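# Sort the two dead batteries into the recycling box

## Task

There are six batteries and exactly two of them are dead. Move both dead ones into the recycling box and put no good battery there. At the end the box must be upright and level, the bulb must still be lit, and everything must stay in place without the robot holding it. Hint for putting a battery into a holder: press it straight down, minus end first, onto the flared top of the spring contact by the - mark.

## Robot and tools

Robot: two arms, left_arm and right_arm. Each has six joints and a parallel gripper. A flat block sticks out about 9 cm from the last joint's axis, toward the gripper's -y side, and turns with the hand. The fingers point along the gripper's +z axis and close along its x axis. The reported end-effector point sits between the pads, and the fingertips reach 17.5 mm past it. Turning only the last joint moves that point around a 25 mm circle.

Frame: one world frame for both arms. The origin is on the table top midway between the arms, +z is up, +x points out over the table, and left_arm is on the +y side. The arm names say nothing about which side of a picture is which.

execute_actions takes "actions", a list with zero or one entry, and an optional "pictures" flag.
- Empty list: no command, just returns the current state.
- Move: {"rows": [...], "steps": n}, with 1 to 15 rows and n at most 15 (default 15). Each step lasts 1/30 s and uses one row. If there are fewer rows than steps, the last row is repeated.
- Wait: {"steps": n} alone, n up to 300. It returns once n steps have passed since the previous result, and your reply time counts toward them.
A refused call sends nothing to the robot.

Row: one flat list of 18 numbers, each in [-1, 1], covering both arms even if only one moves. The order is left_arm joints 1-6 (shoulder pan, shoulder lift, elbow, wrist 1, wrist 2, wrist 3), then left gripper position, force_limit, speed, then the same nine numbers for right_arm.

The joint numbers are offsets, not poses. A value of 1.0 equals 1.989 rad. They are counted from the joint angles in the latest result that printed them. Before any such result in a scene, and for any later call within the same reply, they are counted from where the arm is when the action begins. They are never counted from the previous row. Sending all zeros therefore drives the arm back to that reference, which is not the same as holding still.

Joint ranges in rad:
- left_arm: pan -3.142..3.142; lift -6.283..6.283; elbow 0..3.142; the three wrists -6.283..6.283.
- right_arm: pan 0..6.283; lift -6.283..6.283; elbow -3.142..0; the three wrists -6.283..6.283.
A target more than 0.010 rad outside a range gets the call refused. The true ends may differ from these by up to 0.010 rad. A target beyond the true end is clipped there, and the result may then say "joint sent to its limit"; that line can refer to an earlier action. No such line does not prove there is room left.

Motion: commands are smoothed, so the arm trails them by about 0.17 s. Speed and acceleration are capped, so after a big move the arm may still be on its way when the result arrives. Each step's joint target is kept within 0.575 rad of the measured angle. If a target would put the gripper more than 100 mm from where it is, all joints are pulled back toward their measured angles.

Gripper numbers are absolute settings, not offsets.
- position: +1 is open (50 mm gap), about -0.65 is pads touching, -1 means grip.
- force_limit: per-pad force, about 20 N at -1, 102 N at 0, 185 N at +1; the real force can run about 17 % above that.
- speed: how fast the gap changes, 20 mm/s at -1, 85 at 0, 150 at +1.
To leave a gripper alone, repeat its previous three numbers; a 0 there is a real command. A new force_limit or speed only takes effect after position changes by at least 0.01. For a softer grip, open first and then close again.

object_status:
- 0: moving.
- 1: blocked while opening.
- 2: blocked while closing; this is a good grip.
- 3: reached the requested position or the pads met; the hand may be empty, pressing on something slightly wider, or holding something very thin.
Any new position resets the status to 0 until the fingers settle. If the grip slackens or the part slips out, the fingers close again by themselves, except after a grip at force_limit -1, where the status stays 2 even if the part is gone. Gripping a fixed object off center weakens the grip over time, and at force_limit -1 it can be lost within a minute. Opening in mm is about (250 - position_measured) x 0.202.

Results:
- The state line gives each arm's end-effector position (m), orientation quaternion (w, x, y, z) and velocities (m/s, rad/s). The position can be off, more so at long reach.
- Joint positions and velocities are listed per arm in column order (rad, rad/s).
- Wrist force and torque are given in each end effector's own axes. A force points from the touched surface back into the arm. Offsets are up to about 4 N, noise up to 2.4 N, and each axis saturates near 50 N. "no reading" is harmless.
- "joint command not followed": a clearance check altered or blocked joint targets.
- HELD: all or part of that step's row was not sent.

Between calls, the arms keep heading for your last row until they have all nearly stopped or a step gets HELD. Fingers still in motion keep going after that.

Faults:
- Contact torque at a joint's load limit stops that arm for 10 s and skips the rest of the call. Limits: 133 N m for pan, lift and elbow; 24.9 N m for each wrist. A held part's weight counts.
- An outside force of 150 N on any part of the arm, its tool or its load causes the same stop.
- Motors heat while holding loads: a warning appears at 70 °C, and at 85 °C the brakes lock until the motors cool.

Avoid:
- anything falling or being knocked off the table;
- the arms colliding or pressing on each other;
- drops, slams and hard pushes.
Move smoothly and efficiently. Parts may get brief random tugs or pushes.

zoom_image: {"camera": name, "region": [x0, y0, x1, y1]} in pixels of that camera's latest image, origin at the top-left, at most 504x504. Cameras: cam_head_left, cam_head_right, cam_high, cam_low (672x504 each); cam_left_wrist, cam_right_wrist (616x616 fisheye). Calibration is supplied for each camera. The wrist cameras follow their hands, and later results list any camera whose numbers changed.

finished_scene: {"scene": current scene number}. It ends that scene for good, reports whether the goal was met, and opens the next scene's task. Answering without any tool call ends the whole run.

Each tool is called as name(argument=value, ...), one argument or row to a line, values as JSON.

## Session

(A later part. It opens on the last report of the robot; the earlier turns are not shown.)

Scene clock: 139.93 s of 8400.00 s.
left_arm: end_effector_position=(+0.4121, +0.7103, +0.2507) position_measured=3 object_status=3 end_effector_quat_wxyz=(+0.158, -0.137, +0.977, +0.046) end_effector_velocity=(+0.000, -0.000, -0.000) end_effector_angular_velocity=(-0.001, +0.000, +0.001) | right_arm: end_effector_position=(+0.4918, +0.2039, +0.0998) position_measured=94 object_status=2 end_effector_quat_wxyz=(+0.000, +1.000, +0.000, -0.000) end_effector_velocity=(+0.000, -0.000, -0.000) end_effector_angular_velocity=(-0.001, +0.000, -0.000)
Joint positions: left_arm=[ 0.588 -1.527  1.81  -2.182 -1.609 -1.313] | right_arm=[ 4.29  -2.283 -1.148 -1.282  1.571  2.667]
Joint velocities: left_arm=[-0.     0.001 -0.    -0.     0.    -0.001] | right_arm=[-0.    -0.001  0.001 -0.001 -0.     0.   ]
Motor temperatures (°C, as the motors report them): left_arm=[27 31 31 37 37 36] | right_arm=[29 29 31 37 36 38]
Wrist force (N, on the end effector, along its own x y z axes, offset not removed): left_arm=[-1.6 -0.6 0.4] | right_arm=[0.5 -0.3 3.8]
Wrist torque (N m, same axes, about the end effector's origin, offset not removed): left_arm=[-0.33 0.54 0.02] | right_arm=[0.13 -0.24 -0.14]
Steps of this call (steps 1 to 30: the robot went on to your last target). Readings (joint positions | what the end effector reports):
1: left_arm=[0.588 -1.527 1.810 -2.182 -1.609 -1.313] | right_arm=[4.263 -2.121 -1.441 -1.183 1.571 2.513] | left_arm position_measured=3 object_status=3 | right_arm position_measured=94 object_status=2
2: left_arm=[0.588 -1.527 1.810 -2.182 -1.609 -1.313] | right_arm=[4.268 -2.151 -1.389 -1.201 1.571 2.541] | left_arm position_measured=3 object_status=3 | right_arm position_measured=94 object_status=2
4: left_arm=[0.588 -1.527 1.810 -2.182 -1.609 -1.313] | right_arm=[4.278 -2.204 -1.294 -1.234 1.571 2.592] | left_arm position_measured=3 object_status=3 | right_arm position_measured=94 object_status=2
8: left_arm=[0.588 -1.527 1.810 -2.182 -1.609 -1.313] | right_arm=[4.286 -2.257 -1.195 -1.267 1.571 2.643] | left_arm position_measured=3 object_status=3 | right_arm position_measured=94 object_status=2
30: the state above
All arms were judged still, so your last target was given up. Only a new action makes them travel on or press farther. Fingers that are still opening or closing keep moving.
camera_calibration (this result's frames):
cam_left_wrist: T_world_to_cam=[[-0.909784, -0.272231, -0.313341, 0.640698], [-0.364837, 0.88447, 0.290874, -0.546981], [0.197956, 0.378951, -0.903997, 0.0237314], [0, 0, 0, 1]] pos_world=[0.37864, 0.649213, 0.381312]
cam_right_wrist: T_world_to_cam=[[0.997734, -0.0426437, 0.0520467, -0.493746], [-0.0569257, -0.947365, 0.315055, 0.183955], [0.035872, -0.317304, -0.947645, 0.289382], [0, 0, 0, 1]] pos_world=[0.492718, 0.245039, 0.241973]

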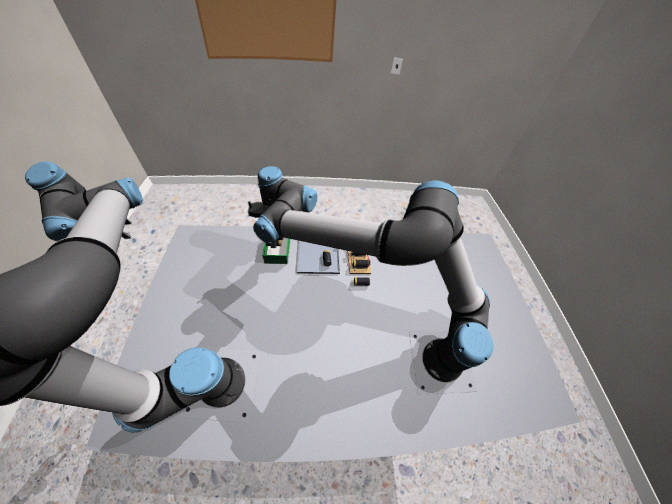

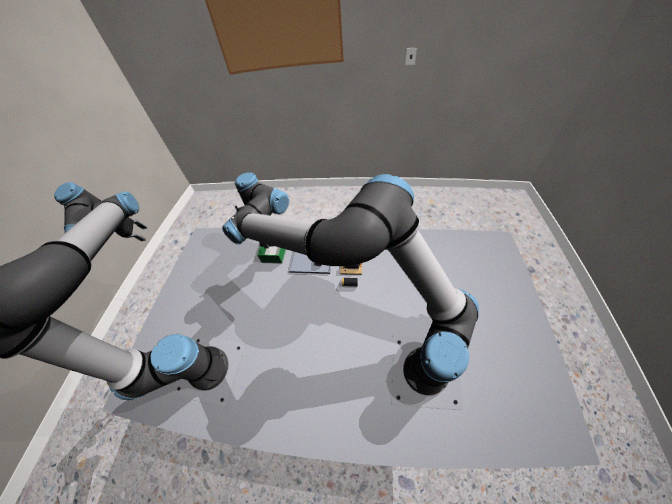

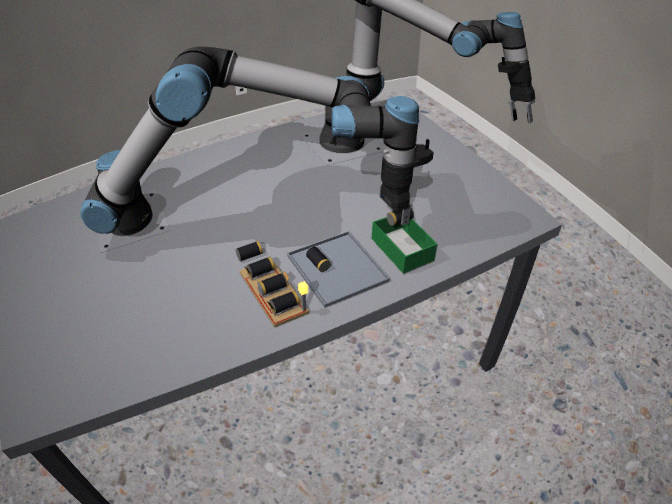

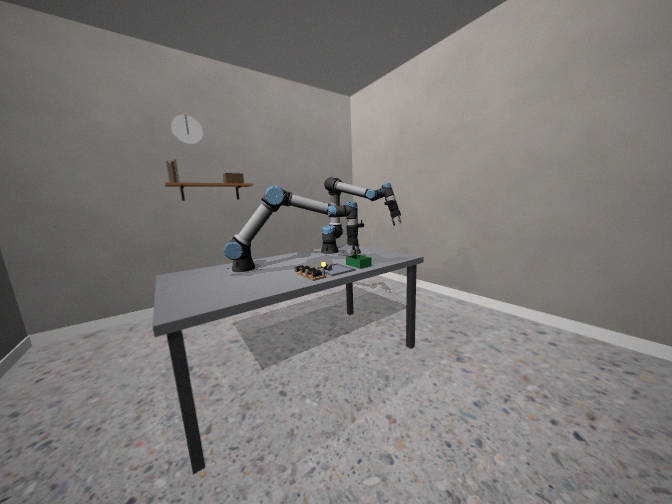

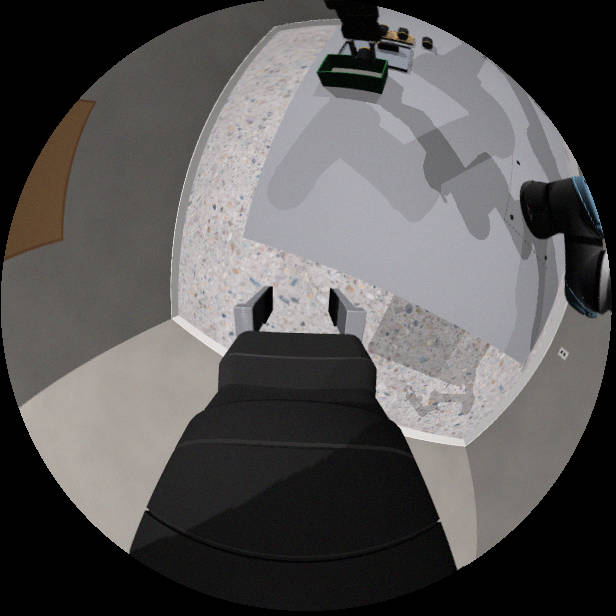

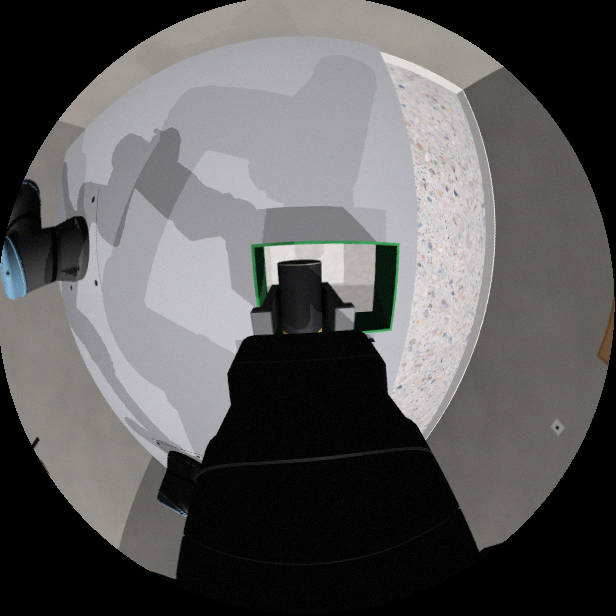

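execute_actions(
  actions=[
    {"rows":[[0,0,0,0,0,0,1,0,0,0,-0.0316,-0.0399,0.0715,0,0,-1,0,-0.3]],"steps":15},
  ],
  pictures=false,
)

execute_actions(
  actions=[
    {"steps":13},
  ],
  pictures=false,
)

execute_actions(
  actions=[
    {"rows":[[0,0,0,0,0,0,1,0,0,0,0,0,0,0,0,0.6,0,-0.3]],"steps":10},
  ],
  pictures=false,
)

execute_actions(
  actions=[
    {"rows":[[0,0,0,0,0,0,1,0,0,0,0.0316,0.0399,-0.0715,0,0,0.6,0,-0.3],[0,0,0,0,0,0,1,0,0,0,0.0316,0.0399,-0.0715,0,0,0.6,0,-0.3],[0,0,0,0,0,0,1,0,0,0,0.0316,0.0399,-0.0715,0,0,0.6,0,-0.3],[0,0,0,0,0,0,1,0,0,0,0.0316,0.0399,-0.0715,0,0,0.6,0,-0.3],[0,0,0,0,0,0,1,0,0,0,0.0316,0.0399,-0.0715,0,0,0.6,0,-0.3],[0,0,0,0,0,0,1,0,0,0,0.0316,0.0399,-0.0715,0,0,0.6,0,-0.3],[0,0,0,0,0,0,1,0,0,0,0.0316,0.0399,-0.0715,0,0,0.6,0,-0.3],[0,0,0,0,0,0,1,0,0,0,0.0316,0.0399,-0.0715,0,0,0.6,0,-0.3],[0,0,0,0,0,0,1,0,0,-0.0396,0.226,-0.2948,0.0688,0,0.7176,0.8,0,-0.3]],"steps":15},
  ],
  pictures=false,
)

execute_actions(
  actions=[
    {"steps":45},
  ],
)

zoom_image(
  camera="cam_right_wrist",
  region=[220, 200, 460, 340],
)

Scene clock: 149.83 s of 8400.00 s.
left_arm: end_effector_position=(+0.4121, +0.7103, +0.2507) position_measured=3 object_status=3 end_effector_quat_wxyz=(+0.158, -0.137, +0.977, +0.046) end_effector_velocity=(+0.000, +0.000, -0.000) end_effector_angular_velocity=(-0.000, -0.000, +0.001) | right_arm: end_effector_position=(+0.4918, +0.2039, +0.0313) position_measured=94 object_status=2 end_effector_quat_wxyz=(+0.000, +1.000, +0.000, -0.000) end_effector_velocity=(+0.001, -0.001, -0.015) end_effector_angular_velocity=(+0.001, -0.001, -0.002)
Joint positions: left_arm=[ 0.588 -1.527  1.81  -2.182 -1.609 -1.313] | right_arm=[ 4.29  -2.344 -1.225 -1.144  1.571  2.667]
Joint velocities: left_arm=[-0.     0.001 -0.    -0.     0.    -0.001] | right_arm=[-0.002 -0.014 -0.017  0.033 -0.     0.   ]
Motor temperatures (°C, as the motors report them): left_arm=[27 31 31 37 37 36] | right_arm=[29 29 31 37 36 38]
Wrist force (N, on the end effector, along its own x y z axes, offset not removed): left_arm=[-1.7 2.4 -1.0] | right_arm=[-0.3 -1.1 3.2]
Wrist torque (N m, same axes, about the end effector's origin, offset not removed): left_arm=[0.31 0.35 0.15] | right_arm=[-0.07 -0.10 -0.15]
Steps of this call (steps 1 to 90: nothing new was sent; then 6.40 s passed at rest; steps 91 to 105: all 15 steps of this action). Readings (joint positions | what the end effector reports):
91: left_arm=[0.588 -1.527 1.810 -2.182 -1.609 -1.313] | right_arm=[4.290 -2.283 -1.148 -1.282 1.571 2.667] | left_arm position_measured=3 object_status=3 | right_arm position_measured=94 object_status=2
92: left_arm=[0.588 -1.527 1.810 -2.182 -1.609 -1.313] | right_arm=[4.290 -2.287 -1.153 -1.276 1.571 2.667] | left_arm position_measured=3 object_status=3 | right_arm position_measured=94 object_status=2
94: left_arm=[0.588 -1.527 1.810 -2.182 -1.609 -1.313] | right_arm=[4.290 -2.310 -1.181 -1.232 1.571 2.667] | left_arm position_measured=3 object_status=3 | right_arm position_measured=94 object_status=2
98: left_arm=[0.588 -1.527 1.810 -2.182 -1.609 -1.313] | right_arm=[4.290 -2.334 -1.213 -1.169 1.571 2.667] | left_arm position_measured=3 object_status=3 | right_arm position_measured=94 object_status=2
105: the state above

Scene clock: 150.27 s of 8400.00 s.
left_arm: end_effector_position=(+0.4121, +0.7103, +0.2507) position_measured=3 object_status=3 end_effector_quat_wxyz=(+0.158, -0.137, +0.977, +0.046) end_effector_velocity=(-0.000, +0.001, +0.000) end_effector_angular_velocity=(+0.000, -0.000, +0.001) | right_arm: end_effector_position=(+0.4918, +0.2039, +0.0296) position_measured=94 object_status=2 end_effector_quat_wxyz=(+0.000, +1.000, +0.000, -0.000) end_effector_velocity=(+0.001, +0.000, -0.000) end_effector_angular_velocity=(+0.003, -0.001, -0.001)
Joint positions: left_arm=[ 0.588 -1.527  1.81  -2.182 -1.609 -1.313] | right_arm=[ 4.29  -2.345 -1.227 -1.14   1.571  2.667]
Joint velocities: left_arm=[ 0.001 -0.     0.    -0.    -0.     0.   ] | right_arm=[-0.001 -0.001 -0.     0.004  0.     0.   ]
Motor temperatures (°C, as the motors report them): left_arm=[27 31 31 37 37 36] | right_arm=[29 29 31 37 36 38]
Wrist force (N, on the end effector, along its own x y z axes, offset not removed): left_arm=[-5.2 -1.3 0.6] | right_arm=[0.9 0.2 3.5]
Wrist torque (N m, same axes, about the end effector's origin, offset not removed): left_arm=[-0.45 1.09 0.23] | right_arm=[0.17 -0.27 -0.18]
Steps of this call (steps 1 to 13: the robot went on to your last target). Readings (joint positions | what the end effector reports):
1: left_arm=[0.588 -1.527 1.810 -2.182 -1.609 -1.313] | right_arm=[4.290 -2.344 -1.226 -1.143 1.571 2.667] | left_arm position_measured=3 object_status=3 | right_arm position_measured=94 object_status=2
2: left_arm=[0.588 -1.527 1.810 -2.182 -1.609 -1.313] | right_arm=[4.290 -2.345 -1.226 -1.142 1.571 2.667] | left_arm position_measured=3 object_status=3 | right_arm position_measured=94 object_status=2
4: left_arm=[0.588 -1.527 1.810 -2.182 -1.609 -1.313] | right_arm=[4.290 -2.345 -1.227 -1.141 1.571 2.667] | left_arm position_measured=3 object_status=3 | right_arm position_measured=94 object_status=2
8: left_arm=[0.588 -1.527 1.810 -2.182 -1.609 -1.313] | right_arm=[4.290 -2.345 -1.227 -1.140 1.571 2.667] | left_arm position_measured=3 object_status=3 | right_arm position_measured=94 object_status=2
13: the state above

Scene clock: 150.60 s of 8400.00 s.
left_arm: end_effector_position=(+0.4121, +0.7103, +0.2507) position_measured=3 object_status=3 end_effector_quat_wxyz=(+0.158, -0.137, +0.977, +0.046) end_effector_velocity=(-0.000, +0.000, -0.000) end_effector_angular_velocity=(-0.001, +0.000, +0.001) | right_arm: end_effector_position=(+0.4918, +0.2039, +0.0296) position_measured=63 object_status=0 end_effector_quat_wxyz=(+0.000, +1.000, +0.000, -0.000) end_effector_velocity=(+0.000, +0.001, +0.001) end_effector_angular_velocity=(+0.002, -0.002, +0.000)
Joint positions: left_arm=[ 0.588 -1.527  1.81  -2.182 -1.609 -1.313] | right_arm=[ 4.29  -2.345 -1.227 -1.14   1.571  2.667]
Joint velocities: left_arm=[ 0.     0.     0.    -0.    -0.    -0.001] | right_arm=[ 0.001  0.    -0.     0.002 -0.001  0.   ]
Motor temperatures (°C, as the motors report them): left_arm=[27 31 31 37 37 36] | right_arm=[29 29 31 37 36 38]
Wrist force (N, on the end effector, along its own x y z axes, offset not removed): left_arm=[-4.2 -1.6 2.8] | right_arm=[-0.1 -0.8 2.4]
Wrist torque (N m, same axes, about the end effector's origin, offset not removed): left_arm=[-0.39 0.88 0.05] | right_arm=[-0.02 -0.10 -0.13]
Steps of this call (steps 1 to 10: all 10 steps of this action). Readings (joint positions | what the end effector reports):
1: left_arm=[0.588 -1.527 1.810 -2.182 -1.609 -1.313] | right_arm=[4.290 -2.345 -1.227 -1.140 1.571 2.667] | left_arm position_measured=3 object_status=3 | right_arm position_measured=90 object_status=0
2: left_arm=[0.588 -1.527 1.810 -2.182 -1.609 -1.313] | right_arm=[4.290 -2.345 -1.227 -1.140 1.571 2.667] | left_arm position_measured=3 object_status=3 | right_arm position_measured=79 object_status=0
4: left_arm=[0.588 -1.527 1.810 -2.182 -1.609 -1.313] | right_arm=[4.290 -2.345 -1.227 -1.140 1.571 2.667] | left_arm position_measured=3 object_status=3 | right_arm position_measured=63 object_status=0
8: left_arm=[0.588 -1.527 1.810 -2.182 -1.609 -1.313] | right_arm=[4.290 -2.345 -1.227 -1.140 1.571 2.667] | left_arm position_measured=3 object_status=3 | right_arm position_measured=63 object_status=0
10: the state above

Scene clock: 151.10 s of 8400.00 s.
left_arm: end_effector_position=(+0.4121, +0.7103, +0.2507) position_measured=3 object_status=3 end_effector_quat_wxyz=(+0.158, -0.137, +0.977, +0.046) end_effector_velocity=(+0.000, +0.000, -0.000) end_effector_angular_velocity=(+0.000, +0.001, -0.001) | right_arm: end_effector_position=(+0.4990, +0.1432, +0.1243) position_measured=32 object_status=0 end_effector_quat_wxyz=(-0.031, +0.990, -0.134, +0.012) end_effector_velocity=(-0.102, -0.473, -0.129) end_effector_angular_velocity=(-0.150, +0.204, -1.718)
Joint positions: left_arm=[ 0.588 -1.527  1.81  -2.182 -1.609 -1.313] | right_arm=[ 4.251 -2.118 -1.381 -1.148  1.571  2.897]
Joint velocities: left_arm=[ 0.     0.001 -0.    -0.     0.     0.001] | right_arm=[-0.145  0.8   -1.546  0.516  0.     1.577]
Motor temperatures (°C, as the motors report them): left_arm=[27 31 31 37 37 36] | right_arm=[29 29 31 37 36 38]
Wrist force (N, on the end effector, along its own x y z axes, offset not removed): left_arm=[-1.3 -2.0 0.9] | right_arm=[1.1 1.3 -1.5]
Wrist torque (N m, same axes, about the end effector's origin, offset not removed): left_arm=[-0.55 0.34 0.12] | right_arm=[0.21 -0.22 -0.12]
Steps of this call (steps 1 to 15: all 15 steps of this action). Readings (joint positions | what the end effector reports):
1: left_arm=[0.588 -1.527 1.810 -2.182 -1.609 -1.313] | right_arm=[4.290 -2.345 -1.227 -1.140 1.571 2.667] | left_arm position_measured=3 object_status=3 | right_arm position_measured=63 object_status=3
2: left_arm=[0.588 -1.527 1.810 -2.182 -1.609 -1.313] | right_arm=[4.290 -2.341 -1.223 -1.145 1.571 2.667] | left_arm position_measured=3 object_status=3 | right_arm position_measured=63 object_status=3
4: left_arm=[0.588 -1.527 1.810 -2.182 -1.609 -1.313] | right_arm=[4.290 -2.318 -1.195 -1.189 1.571 2.667] | left_arm position_measured=3 object_status=3 | right_arm position_measured=63 object_status=3
8: left_arm=[0.588 -1.527 1.810 -2.182 -1.609 -1.313] | right_arm=[4.290 -2.294 -1.163 -1.252 1.571 2.667] | left_arm position_measured=3 object_status=3 | right_arm position_measured=63 object_status=3
15: the state above

Scene clock: 152.60 s of 8400.00 s.
left_arm: end_effector_position=(+0.4121, +0.7103, +0.2507) position_measured=3 object_status=3 end_effector_quat_wxyz=(+0.158, -0.137, +0.977, +0.046) end_effector_velocity=(-0.000, +0.000, +0.000) end_effector_angular_velocity=(-0.000, -0.000, +0.001) | right_arm: end_effector_position=(+0.4649, -0.0170, +0.0816) position_measured=32 object_status=3 end_effector_quat_wxyz=(+0.000, +0.730, -0.684, -0.000) end_effector_velocity=(-0.000, +0.001, +0.001) end_effector_angular_velocity=(+0.001, -0.001, +0.001)
Joint positions: left_arm=[ 0.588 -1.527  1.81  -2.182 -1.609 -1.313] | right_arm=[ 4.212 -1.896 -1.814 -1.003  1.571  4.094]
Joint velocities: left_arm=[ 0.001 -0.     0.    -0.     0.    -0.   ] | right_arm=[ 0.001  0.002  0.     0.    -0.     0.   ]
Motor temperatures (°C, as the motors report them): left_arm=[27 31 31 37 37 36] | right_arm=[29 29 31 37 36 38]
Wrist force (N, on the end effector, along its own x y z axes, offset not removed): left_arm=[-3.0 0.6 -1.3] | right_arm=[-0.4 0.8 2.5]
Wrist torque (N m, same axes, about the end effector's origin, offset not removed): left_arm=[-0.22 0.75 0.27] | right_arm=[0.29 -0.11 -0.19]
Steps of this call (steps 1 to 45: the robot went on to your last target). Readings (joint positions | what the end effector reports):
1: left_arm=[0.588 -1.527 1.810 -2.182 -1.609 -1.313] | right_arm=[4.246 -2.092 -1.431 -1.130 1.571 2.951] | left_arm position_measured=3 object_status=3 | right_arm position_measured=32 object_status=0
2: left_arm=[0.588 -1.527 1.810 -2.182 -1.609 -1.313] | right_arm=[4.242 -2.067 -1.478 -1.114 1.571 3.007] | left_arm position_measured=3 object_status=3 | right_arm position_measured=32 object_status=0
4: left_arm=[0.588 -1.527 1.810 -2.182 -1.609 -1.313] | right_arm=[4.233 -2.019 -1.570 -1.082 1.571 3.133] | left_arm position_measured=3 object_status=3 | right_arm position_measured=32 object_status=3
8: left_arm=[0.588 -1.527 1.810 -2.182 -1.609 -1.313] | right_arm=[4.219 -1.941 -1.723 -1.032 1.571 3.448] | left_arm position_measured=3 object_status=3 | right_arm position_measured=32 object_status=3
45: the state above
All arms were judged still, so your last target was given up. Only a new action makes them travel on or press farther. Fingers that are still opening or closing keep moving.
camera_calibration (this result's frames):
cam_left_wrist: T_world_to_cam=[[-0.909784, -0.272231, -0.313341, 0.640698], [-0.364837, 0.88447, 0.290874, -0.546981], [0.197956, 0.378951, -0.903997, 0.0237314], [0, 0, 0, 1]] pos_world=[0.37864, 0.649213, 0.381312]
cam_right_wrist: T_world_to_cam=[[0.0222589, -0.998379, 0.0523812, -0.0381394], [-0.948971, -0.00461325, 0.315328, 0.409636], [-0.314576, -0.0567272, -0.947536, 0.370308], [0, 0, 0, 1]] pos_world=[0.506072, -0.0151813, 0.223708]

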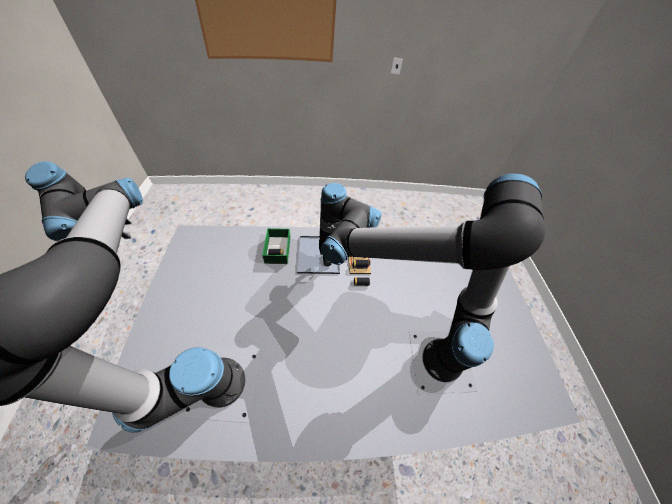

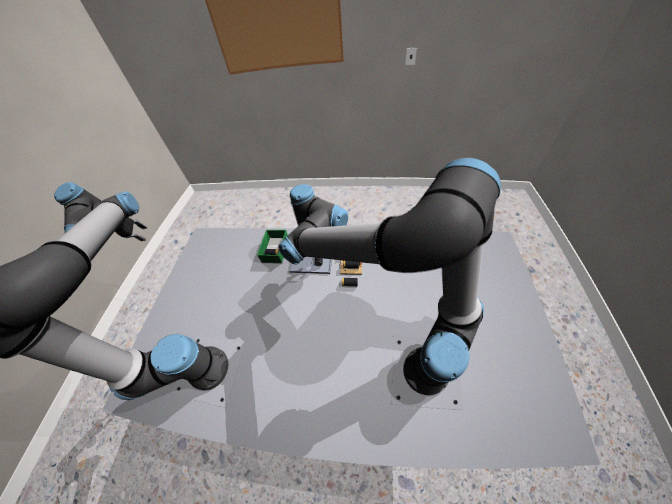

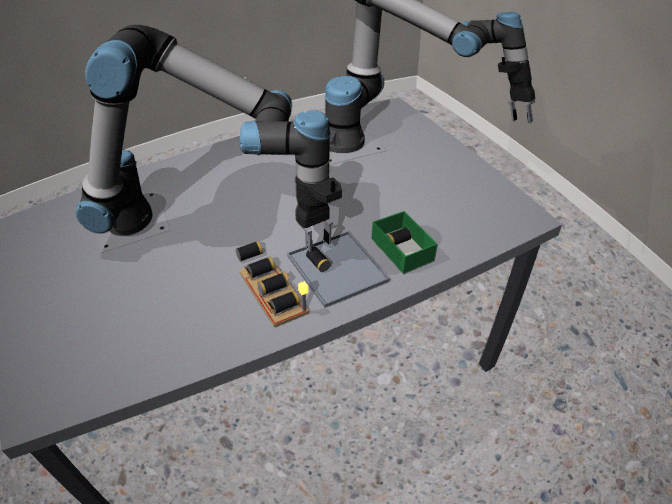

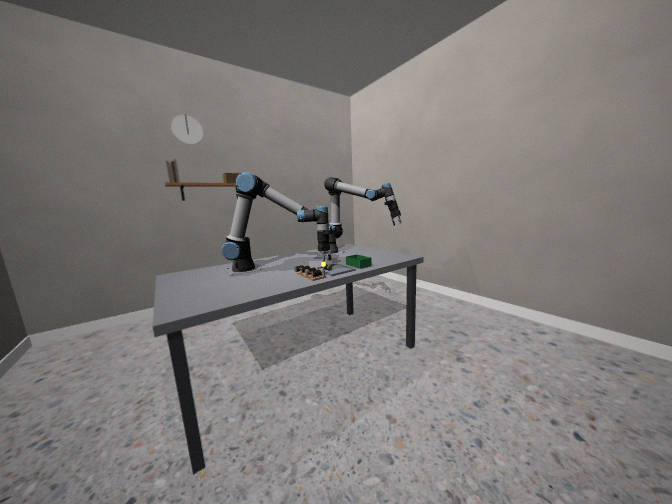

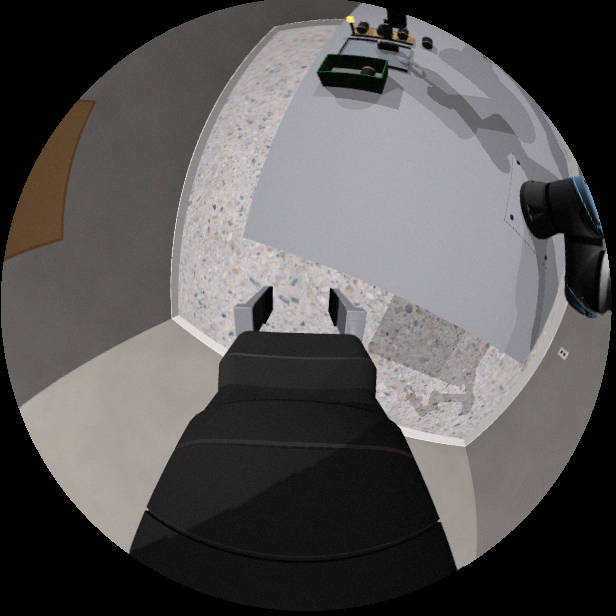

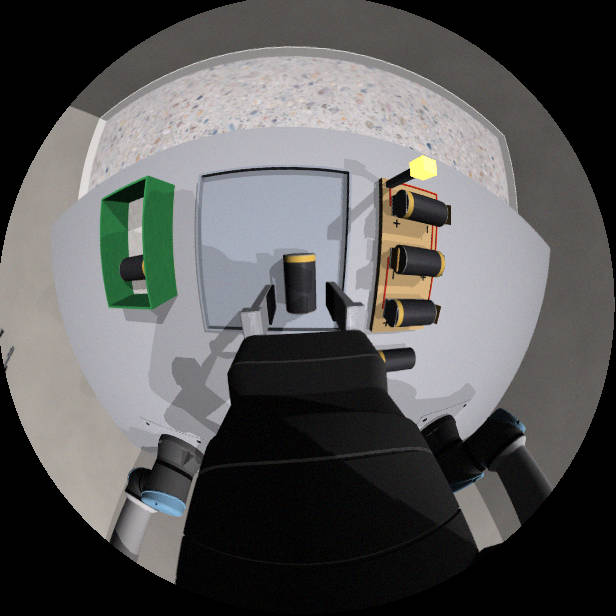

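Region (220, 200, 460, 340) of cam_right_wrist's 616x616 image, scaled by 2.100, with more detail than that image has; it fills the top 294 rows of this view, and the rest is white.

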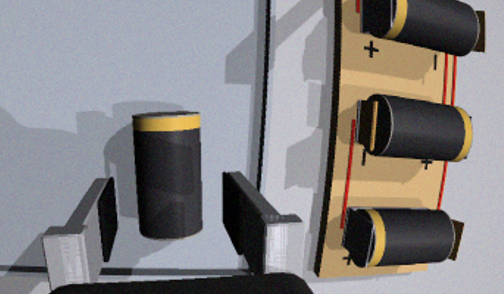

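execute_actions(
  actions=[],
)

Scene clock: 158.70 s of 8400.00 s.
left_arm: end_effector_position=(+0.4121, +0.7103, +0.2507) position_measured=3 object_status=3 end_effector_quat_wxyz=(+0.158, -0.137, +0.977, +0.046) end_effector_velocity=(+0.000, -0.000, -0.000) end_effector_angular_velocity=(+0.000, +0.001, -0.002) | right_arm: end_effector_position=(+0.4649, -0.0170, +0.0816) position_measured=32 object_status=3 end_effector_quat_wxyz=(+0.000, +0.730, -0.684, -0.000) end_effector_velocity=(-0.000, -0.000, +0.000) end_effector_angular_velocity=(-0.000, -0.000, +0.000)
Joint positions: left_arm=[ 0.588 -1.527  1.81  -2.182 -1.609 -1.313] | right_arm=[ 4.212 -1.896 -1.814 -1.003  1.571  4.094]
Joint velocities: left_arm=[-0.001  0.     0.     0.     0.     0.001] | right_arm=[ 0.     0.001  0.    -0.001 -0.     0.   ]
Motor temperatures (°C, as the motors report them): left_arm=[27 31 31 37 37 36] | right_arm=[29 29 31 37 36 38]
Wrist force (N, on the end effector, along its own x y z axes, offset not removed): left_arm=[-0.1 -0.2 1.9] | right_arm=[0.1 -0.7 2.5]
Wrist torque (N m, same axes, about the end effector's origin, offset not removed): left_arm=[-0.11 0.08 0.10] | right_arm=[-0.01 -0.16 -0.18]
Steps of this call (steps 1 to 90: nothing new was sent; then 3.10 s passed at rest). Readings (joint positions | what the end effector reports):
1: left_arm=[0.588 -1.527 1.810 -2.182 -1.609 -1.313] | right_arm=[4.212 -1.896 -1.814 -1.003 1.571 4.094] | left_arm position_measured=3 object_status=3 | right_arm position_measured=32 object_status=3
2: left_arm=[0.588 -1.527 1.810 -2.182 -1.609 -1.313] | right_arm=[4.212 -1.896 -1.814 -1.003 1.571 4.094] | left_arm position_measured=3 object_status=3 | right_arm position_measured=32 object_status=3
4: left_arm=[0.588 -1.527 1.810 -2.182 -1.609 -1.313] | right_arm=[4.212 -1.896 -1.814 -1.003 1.571 4.094] | left_arm position_measured=3 object_status=3 | right_arm position_measured=32 object_status=3
8: left_arm=[0.588 -1.527 1.810 -2.182 -1.609 -1.313] | right_arm=[4.212 -1.896 -1.814 -1.003 1.571 4.094] | left_arm position_measured=3 object_status=3 | right_arm position_measured=32 object_status=3
90: the state above
camera_calibration (this result's frames):
cam_left_wrist: T_world_to_cam=[[-0.909784, -0.272231, -0.313341, 0.640698], [-0.364837, 0.88447, 0.290874, -0.546981], [0.197956, 0.378951, -0.903997, 0.0237314], [0, 0, 0, 1]] pos_world=[0.37864, 0.649213, 0.381312]
cam_right_wrist: T_world_to_cam=[[0.0222341, -0.99838, 0.0523818, -0.0381296], [-0.948971, -0.00458946, 0.315329, 0.409636], [-0.314577, -0.0567199, -0.947536, 0.370308], [0, 0, 0, 1]] pos_world=[0.506071, -0.0151839, 0.223707]

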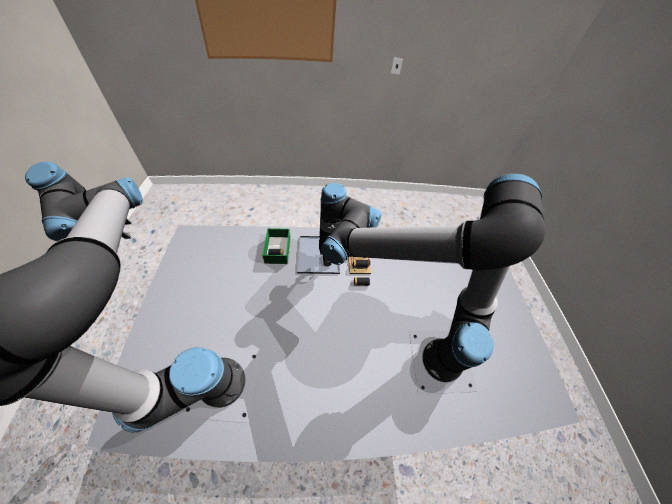

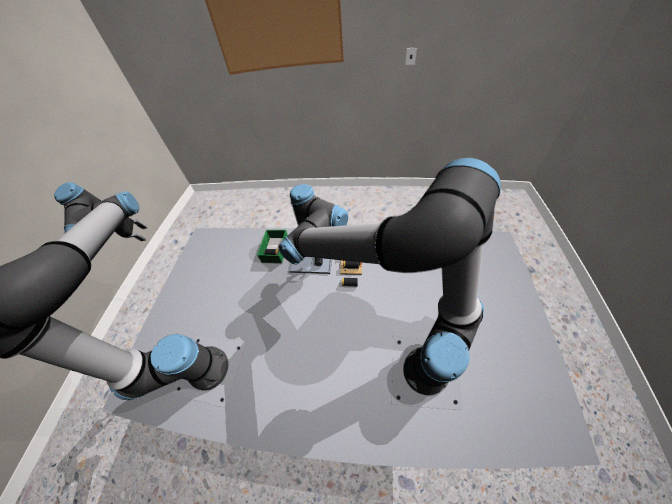

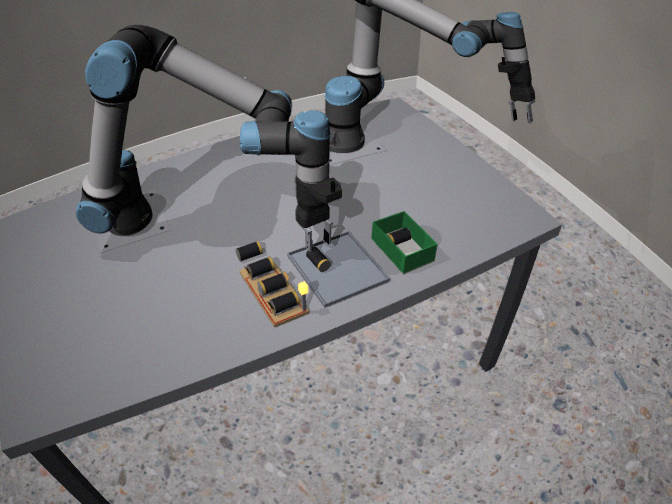

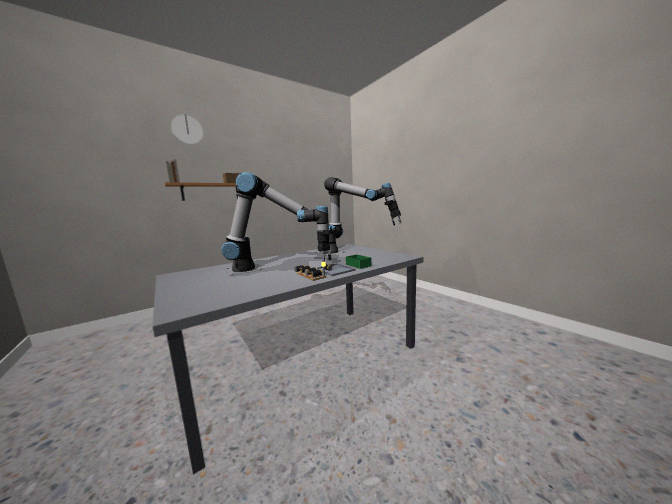

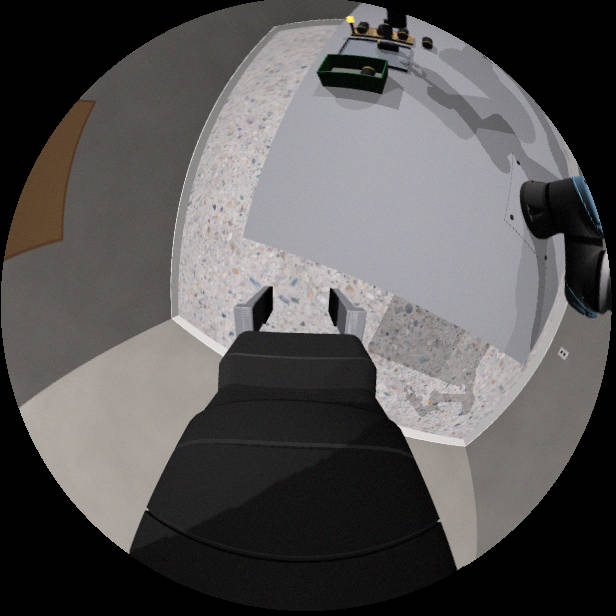

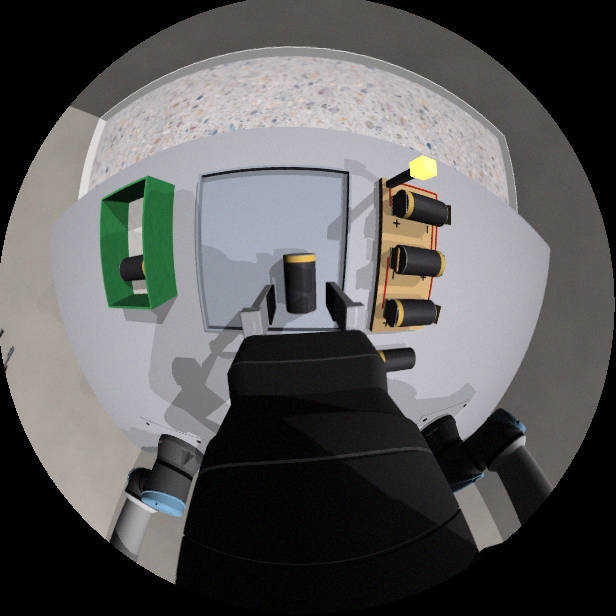

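execute_actions(
  actions=[
    {"rows":[[0,0,0,0,0,0,1,0,0,0,-0.0396,-0.0279,0.0675,0,0,0.8,0,-0.3]],"steps":15},
  ],
  pictures=false,
)

execute_actions(
  actions=[
    {"steps":14},
  ],
  pictures=false,
)

execute_actions(
  actions=[
    {"rows":[[0,0,0,0,0,0,1,0,0,0,0,0,0,0,0,-1,0,-0.3]],"steps":15},
  ],
  pictures=false,
)

Scene clock: 167.53 s of 8400.00 s.
left_arm: end_effector_position=(+0.4121, +0.7103, +0.2507) position_measured=3 object_status=3 end_effector_quat_wxyz=(+0.158, -0.137, +0.977, +0.046) end_effector_velocity=(+0.000, +0.000, +0.000) end_effector_angular_velocity=(+0.001, -0.000, -0.002) | right_arm: end_effector_position=(+0.4649, -0.0170, +0.0286) position_measured=32 object_status=3 end_effector_quat_wxyz=(+0.000, +0.730, -0.684, -0.000) end_effector_velocity=(-0.000, -0.000, -0.012) end_effector_angular_velocity=(-0.000, -0.000, +0.000)
Joint positions: left_arm=[ 0.588 -1.527  1.81  -2.182 -1.609 -1.313] | right_arm=[ 4.212 -1.973 -1.868 -0.872  1.571  4.094]
Joint velocities: left_arm=[ 0.    -0.    -0.    -0.    -0.     0.002] | right_arm=[ 0.    -0.018 -0.011  0.029 -0.    -0.   ]
Motor temperatures (°C, as the motors report them): left_arm=[27 31 31 37 37 36] | right_arm=[29 29 31 37 36 38]
Wrist force (N, on the end effector, along its own x y z axes, offset not removed): left_arm=[-3.9 2.1 0.3] | right_arm=[-0.8 0.3 2.5]
Wrist torque (N m, same axes, about the end effector's origin, offset not removed): left_arm=[0.02 0.87 0.17] | right_arm=[0.17 -0.06 -0.12]
Steps of this call (steps 1 to 90: nothing new was sent; then 5.33 s passed at rest; steps 91 to 105: all 15 steps of this action). Readings (joint positions | what the end effector reports):
91: left_arm=[0.588 -1.527 1.810 -2.182 -1.609 -1.313] | right_arm=[4.212 -1.896 -1.814 -1.003 1.571 4.094] | left_arm position_measured=3 object_status=3 | right_arm position_measured=32 object_status=3
92: left_arm=[0.588 -1.527 1.810 -2.182 -1.609 -1.313] | right_arm=[4.212 -1.901 -1.818 -0.997 1.571 4.094] | left_arm position_measured=3 object_status=3 | right_arm position_measured=32 object_status=3
94: left_arm=[0.588 -1.527 1.810 -2.182 -1.609 -1.313] | right_arm=[4.212 -1.929 -1.838 -0.955 1.571 4.094] | left_arm position_measured=3 object_status=3 | right_arm position_measured=32 object_status=3
98: left_arm=[0.588 -1.527 1.810 -2.182 -1.609 -1.313] | right_arm=[4.212 -1.960 -1.859 -0.896 1.571 4.094] | left_arm position_measured=3 object_status=3 | right_arm position_measured=32 object_status=3
105: the state above

Scene clock: 168.00 s of 8400.00 s.
left_arm: end_effector_position=(+0.4121, +0.7103, +0.2507) position_measured=3 object_status=3 end_effector_quat_wxyz=(+0.158, -0.137, +0.977, +0.046) end_effector_velocity=(+0.000, -0.000, +0.000) end_effector_angular_velocity=(+0.000, -0.000, -0.000) | right_arm: end_effector_position=(+0.4649, -0.0170, +0.0273) position_measured=32 object_status=3 end_effector_quat_wxyz=(+0.000, +0.730, -0.684, -0.000) end_effector_velocity=(+0.000, -0.000, -0.000) end_effector_angular_velocity=(+0.001, -0.000, -0.001)
Joint positions: left_arm=[ 0.588 -1.527  1.81  -2.182 -1.609 -1.313] | right_arm=[ 4.212 -1.975 -1.869 -0.869  1.571  4.094]
Joint velocities: left_arm=[-0.    -0.001  0.    -0.    -0.     0.   ] | right_arm=[-0.001 -0.001 -0.     0.001  0.     0.   ]
Motor temperatures (°C, as the motors report them): left_arm=[27 31 31 37 37 36] | right_arm=[29 29 31 37 36 38]
Wrist force (N, on the end effector, along its own x y z axes, offset not removed): left_arm=[-1.0 2.2 1.8] | right_arm=[-0.8 0.0 2.8]
Wrist torque (N m, same axes, about the end effector's origin, offset not removed): left_arm=[0.17 0.26 -0.07] | right_arm=[0.13 -0.07 -0.05]
Steps of this call (steps 1 to 14: the robot went on to your last target). Readings (joint positions | what the end effector reports):
1: left_arm=[0.588 -1.527 1.810 -2.182 -1.609 -1.313] | right_arm=[4.212 -1.973 -1.868 -0.871 1.571 4.094] | left_arm position_measured=3 object_status=3 | right_arm position_measured=32 object_status=3
2: left_arm=[0.588 -1.527 1.810 -2.182 -1.609 -1.313] | right_arm=[4.212 -1.974 -1.868 -0.871 1.571 4.094] | left_arm position_measured=3 object_status=3 | right_arm position_measured=32 object_status=3
4: left_arm=[0.588 -1.527 1.810 -2.182 -1.609 -1.313] | right_arm=[4.212 -1.974 -1.869 -0.870 1.571 4.094] | left_arm position_measured=3 object_status=3 | right_arm position_measured=32 object_status=3
8: left_arm=[0.588 -1.527 1.810 -2.182 -1.609 -1.313] | right_arm=[4.212 -1.975 -1.869 -0.869 1.571 4.094] | left_arm position_measured=3 object_status=3 | right_arm position_measured=32 object_status=3
14: the state above

Scene clock: 168.50 s of 8400.00 s.
left_arm: end_effector_position=(+0.4121, +0.7103, +0.2507) position_measured=3 object_status=3 end_effector_quat_wxyz=(+0.158, -0.137, +0.977, +0.046) end_effector_velocity=(-0.000, -0.000, +0.001) end_effector_angular_velocity=(+0.001, -0.002, -0.001) | right_arm: end_effector_position=(+0.4649, -0.0170, +0.0273) position_measured=94 object_status=2 end_effector_quat_wxyz=(+0.000, +0.730, -0.684, -0.000) end_effector_velocity=(+0.000, -0.001, -0.000) end_effector_angular_velocity=(-0.001, +0.001, -0.001)
Joint positions: left_arm=[ 0.588 -1.527  1.81  -2.182 -1.609 -1.313] | right_arm=[ 4.212 -1.975 -1.869 -0.869  1.571  4.094]
Joint velocities: left_arm=[-0.    -0.002 -0.    -0.     0.     0.001] | right_arm=[-0.001 -0.     0.    -0.001  0.     0.   ]
Motor temperatures (°C, as the motors report them): left_arm=[27 31 31 37 37 36] | right_arm=[29 29 31 37 36 38]
Wrist force (N, on the end effector, along its own x y z axes, offset not removed): left_arm=[-2.8 -0.1 2.6] | right_arm=[-0.7 0.3 2.7]
Wrist torque (N m, same axes, about the end effector's origin, offset not removed): left_arm=[-0.21 0.64 0.23] | right_arm=[0.15 0.00 -0.10]
Steps of this call (steps 1 to 15: all 15 steps of this action). Readings (joint positions | what the end effector reports):
1: left_arm=[0.588 -1.527 1.810 -2.182 -1.609 -1.313] | right_arm=[4.212 -1.975 -1.869 -0.869 1.571 4.094] | left_arm position_measured=3 object_status=3 | right_arm position_measured=36 object_status=0
2: left_arm=[0.588 -1.527 1.810 -2.182 -1.609 -1.313] | right_arm=[4.212 -1.975 -1.869 -0.869 1.571 4.094] | left_arm position_measured=3 object_status=3 | right_arm position_measured=47 object_status=0
4: left_arm=[0.588 -1.527 1.810 -2.182 -1.609 -1.313] | right_arm=[4.212 -1.975 -1.869 -0.869 1.571 4.094] | left_arm position_measured=3 object_status=3 | right_arm position_measured=68 object_status=0
8: left_arm=[0.588 -1.527 1.810 -2.182 -1.609 -1.313] | right_arm=[4.212 -1.975 -1.869 -0.869 1.571 4.094] | left_arm position_measured=3 object_status=3 | right_arm position_measured=94 object_status=0
15: the state above


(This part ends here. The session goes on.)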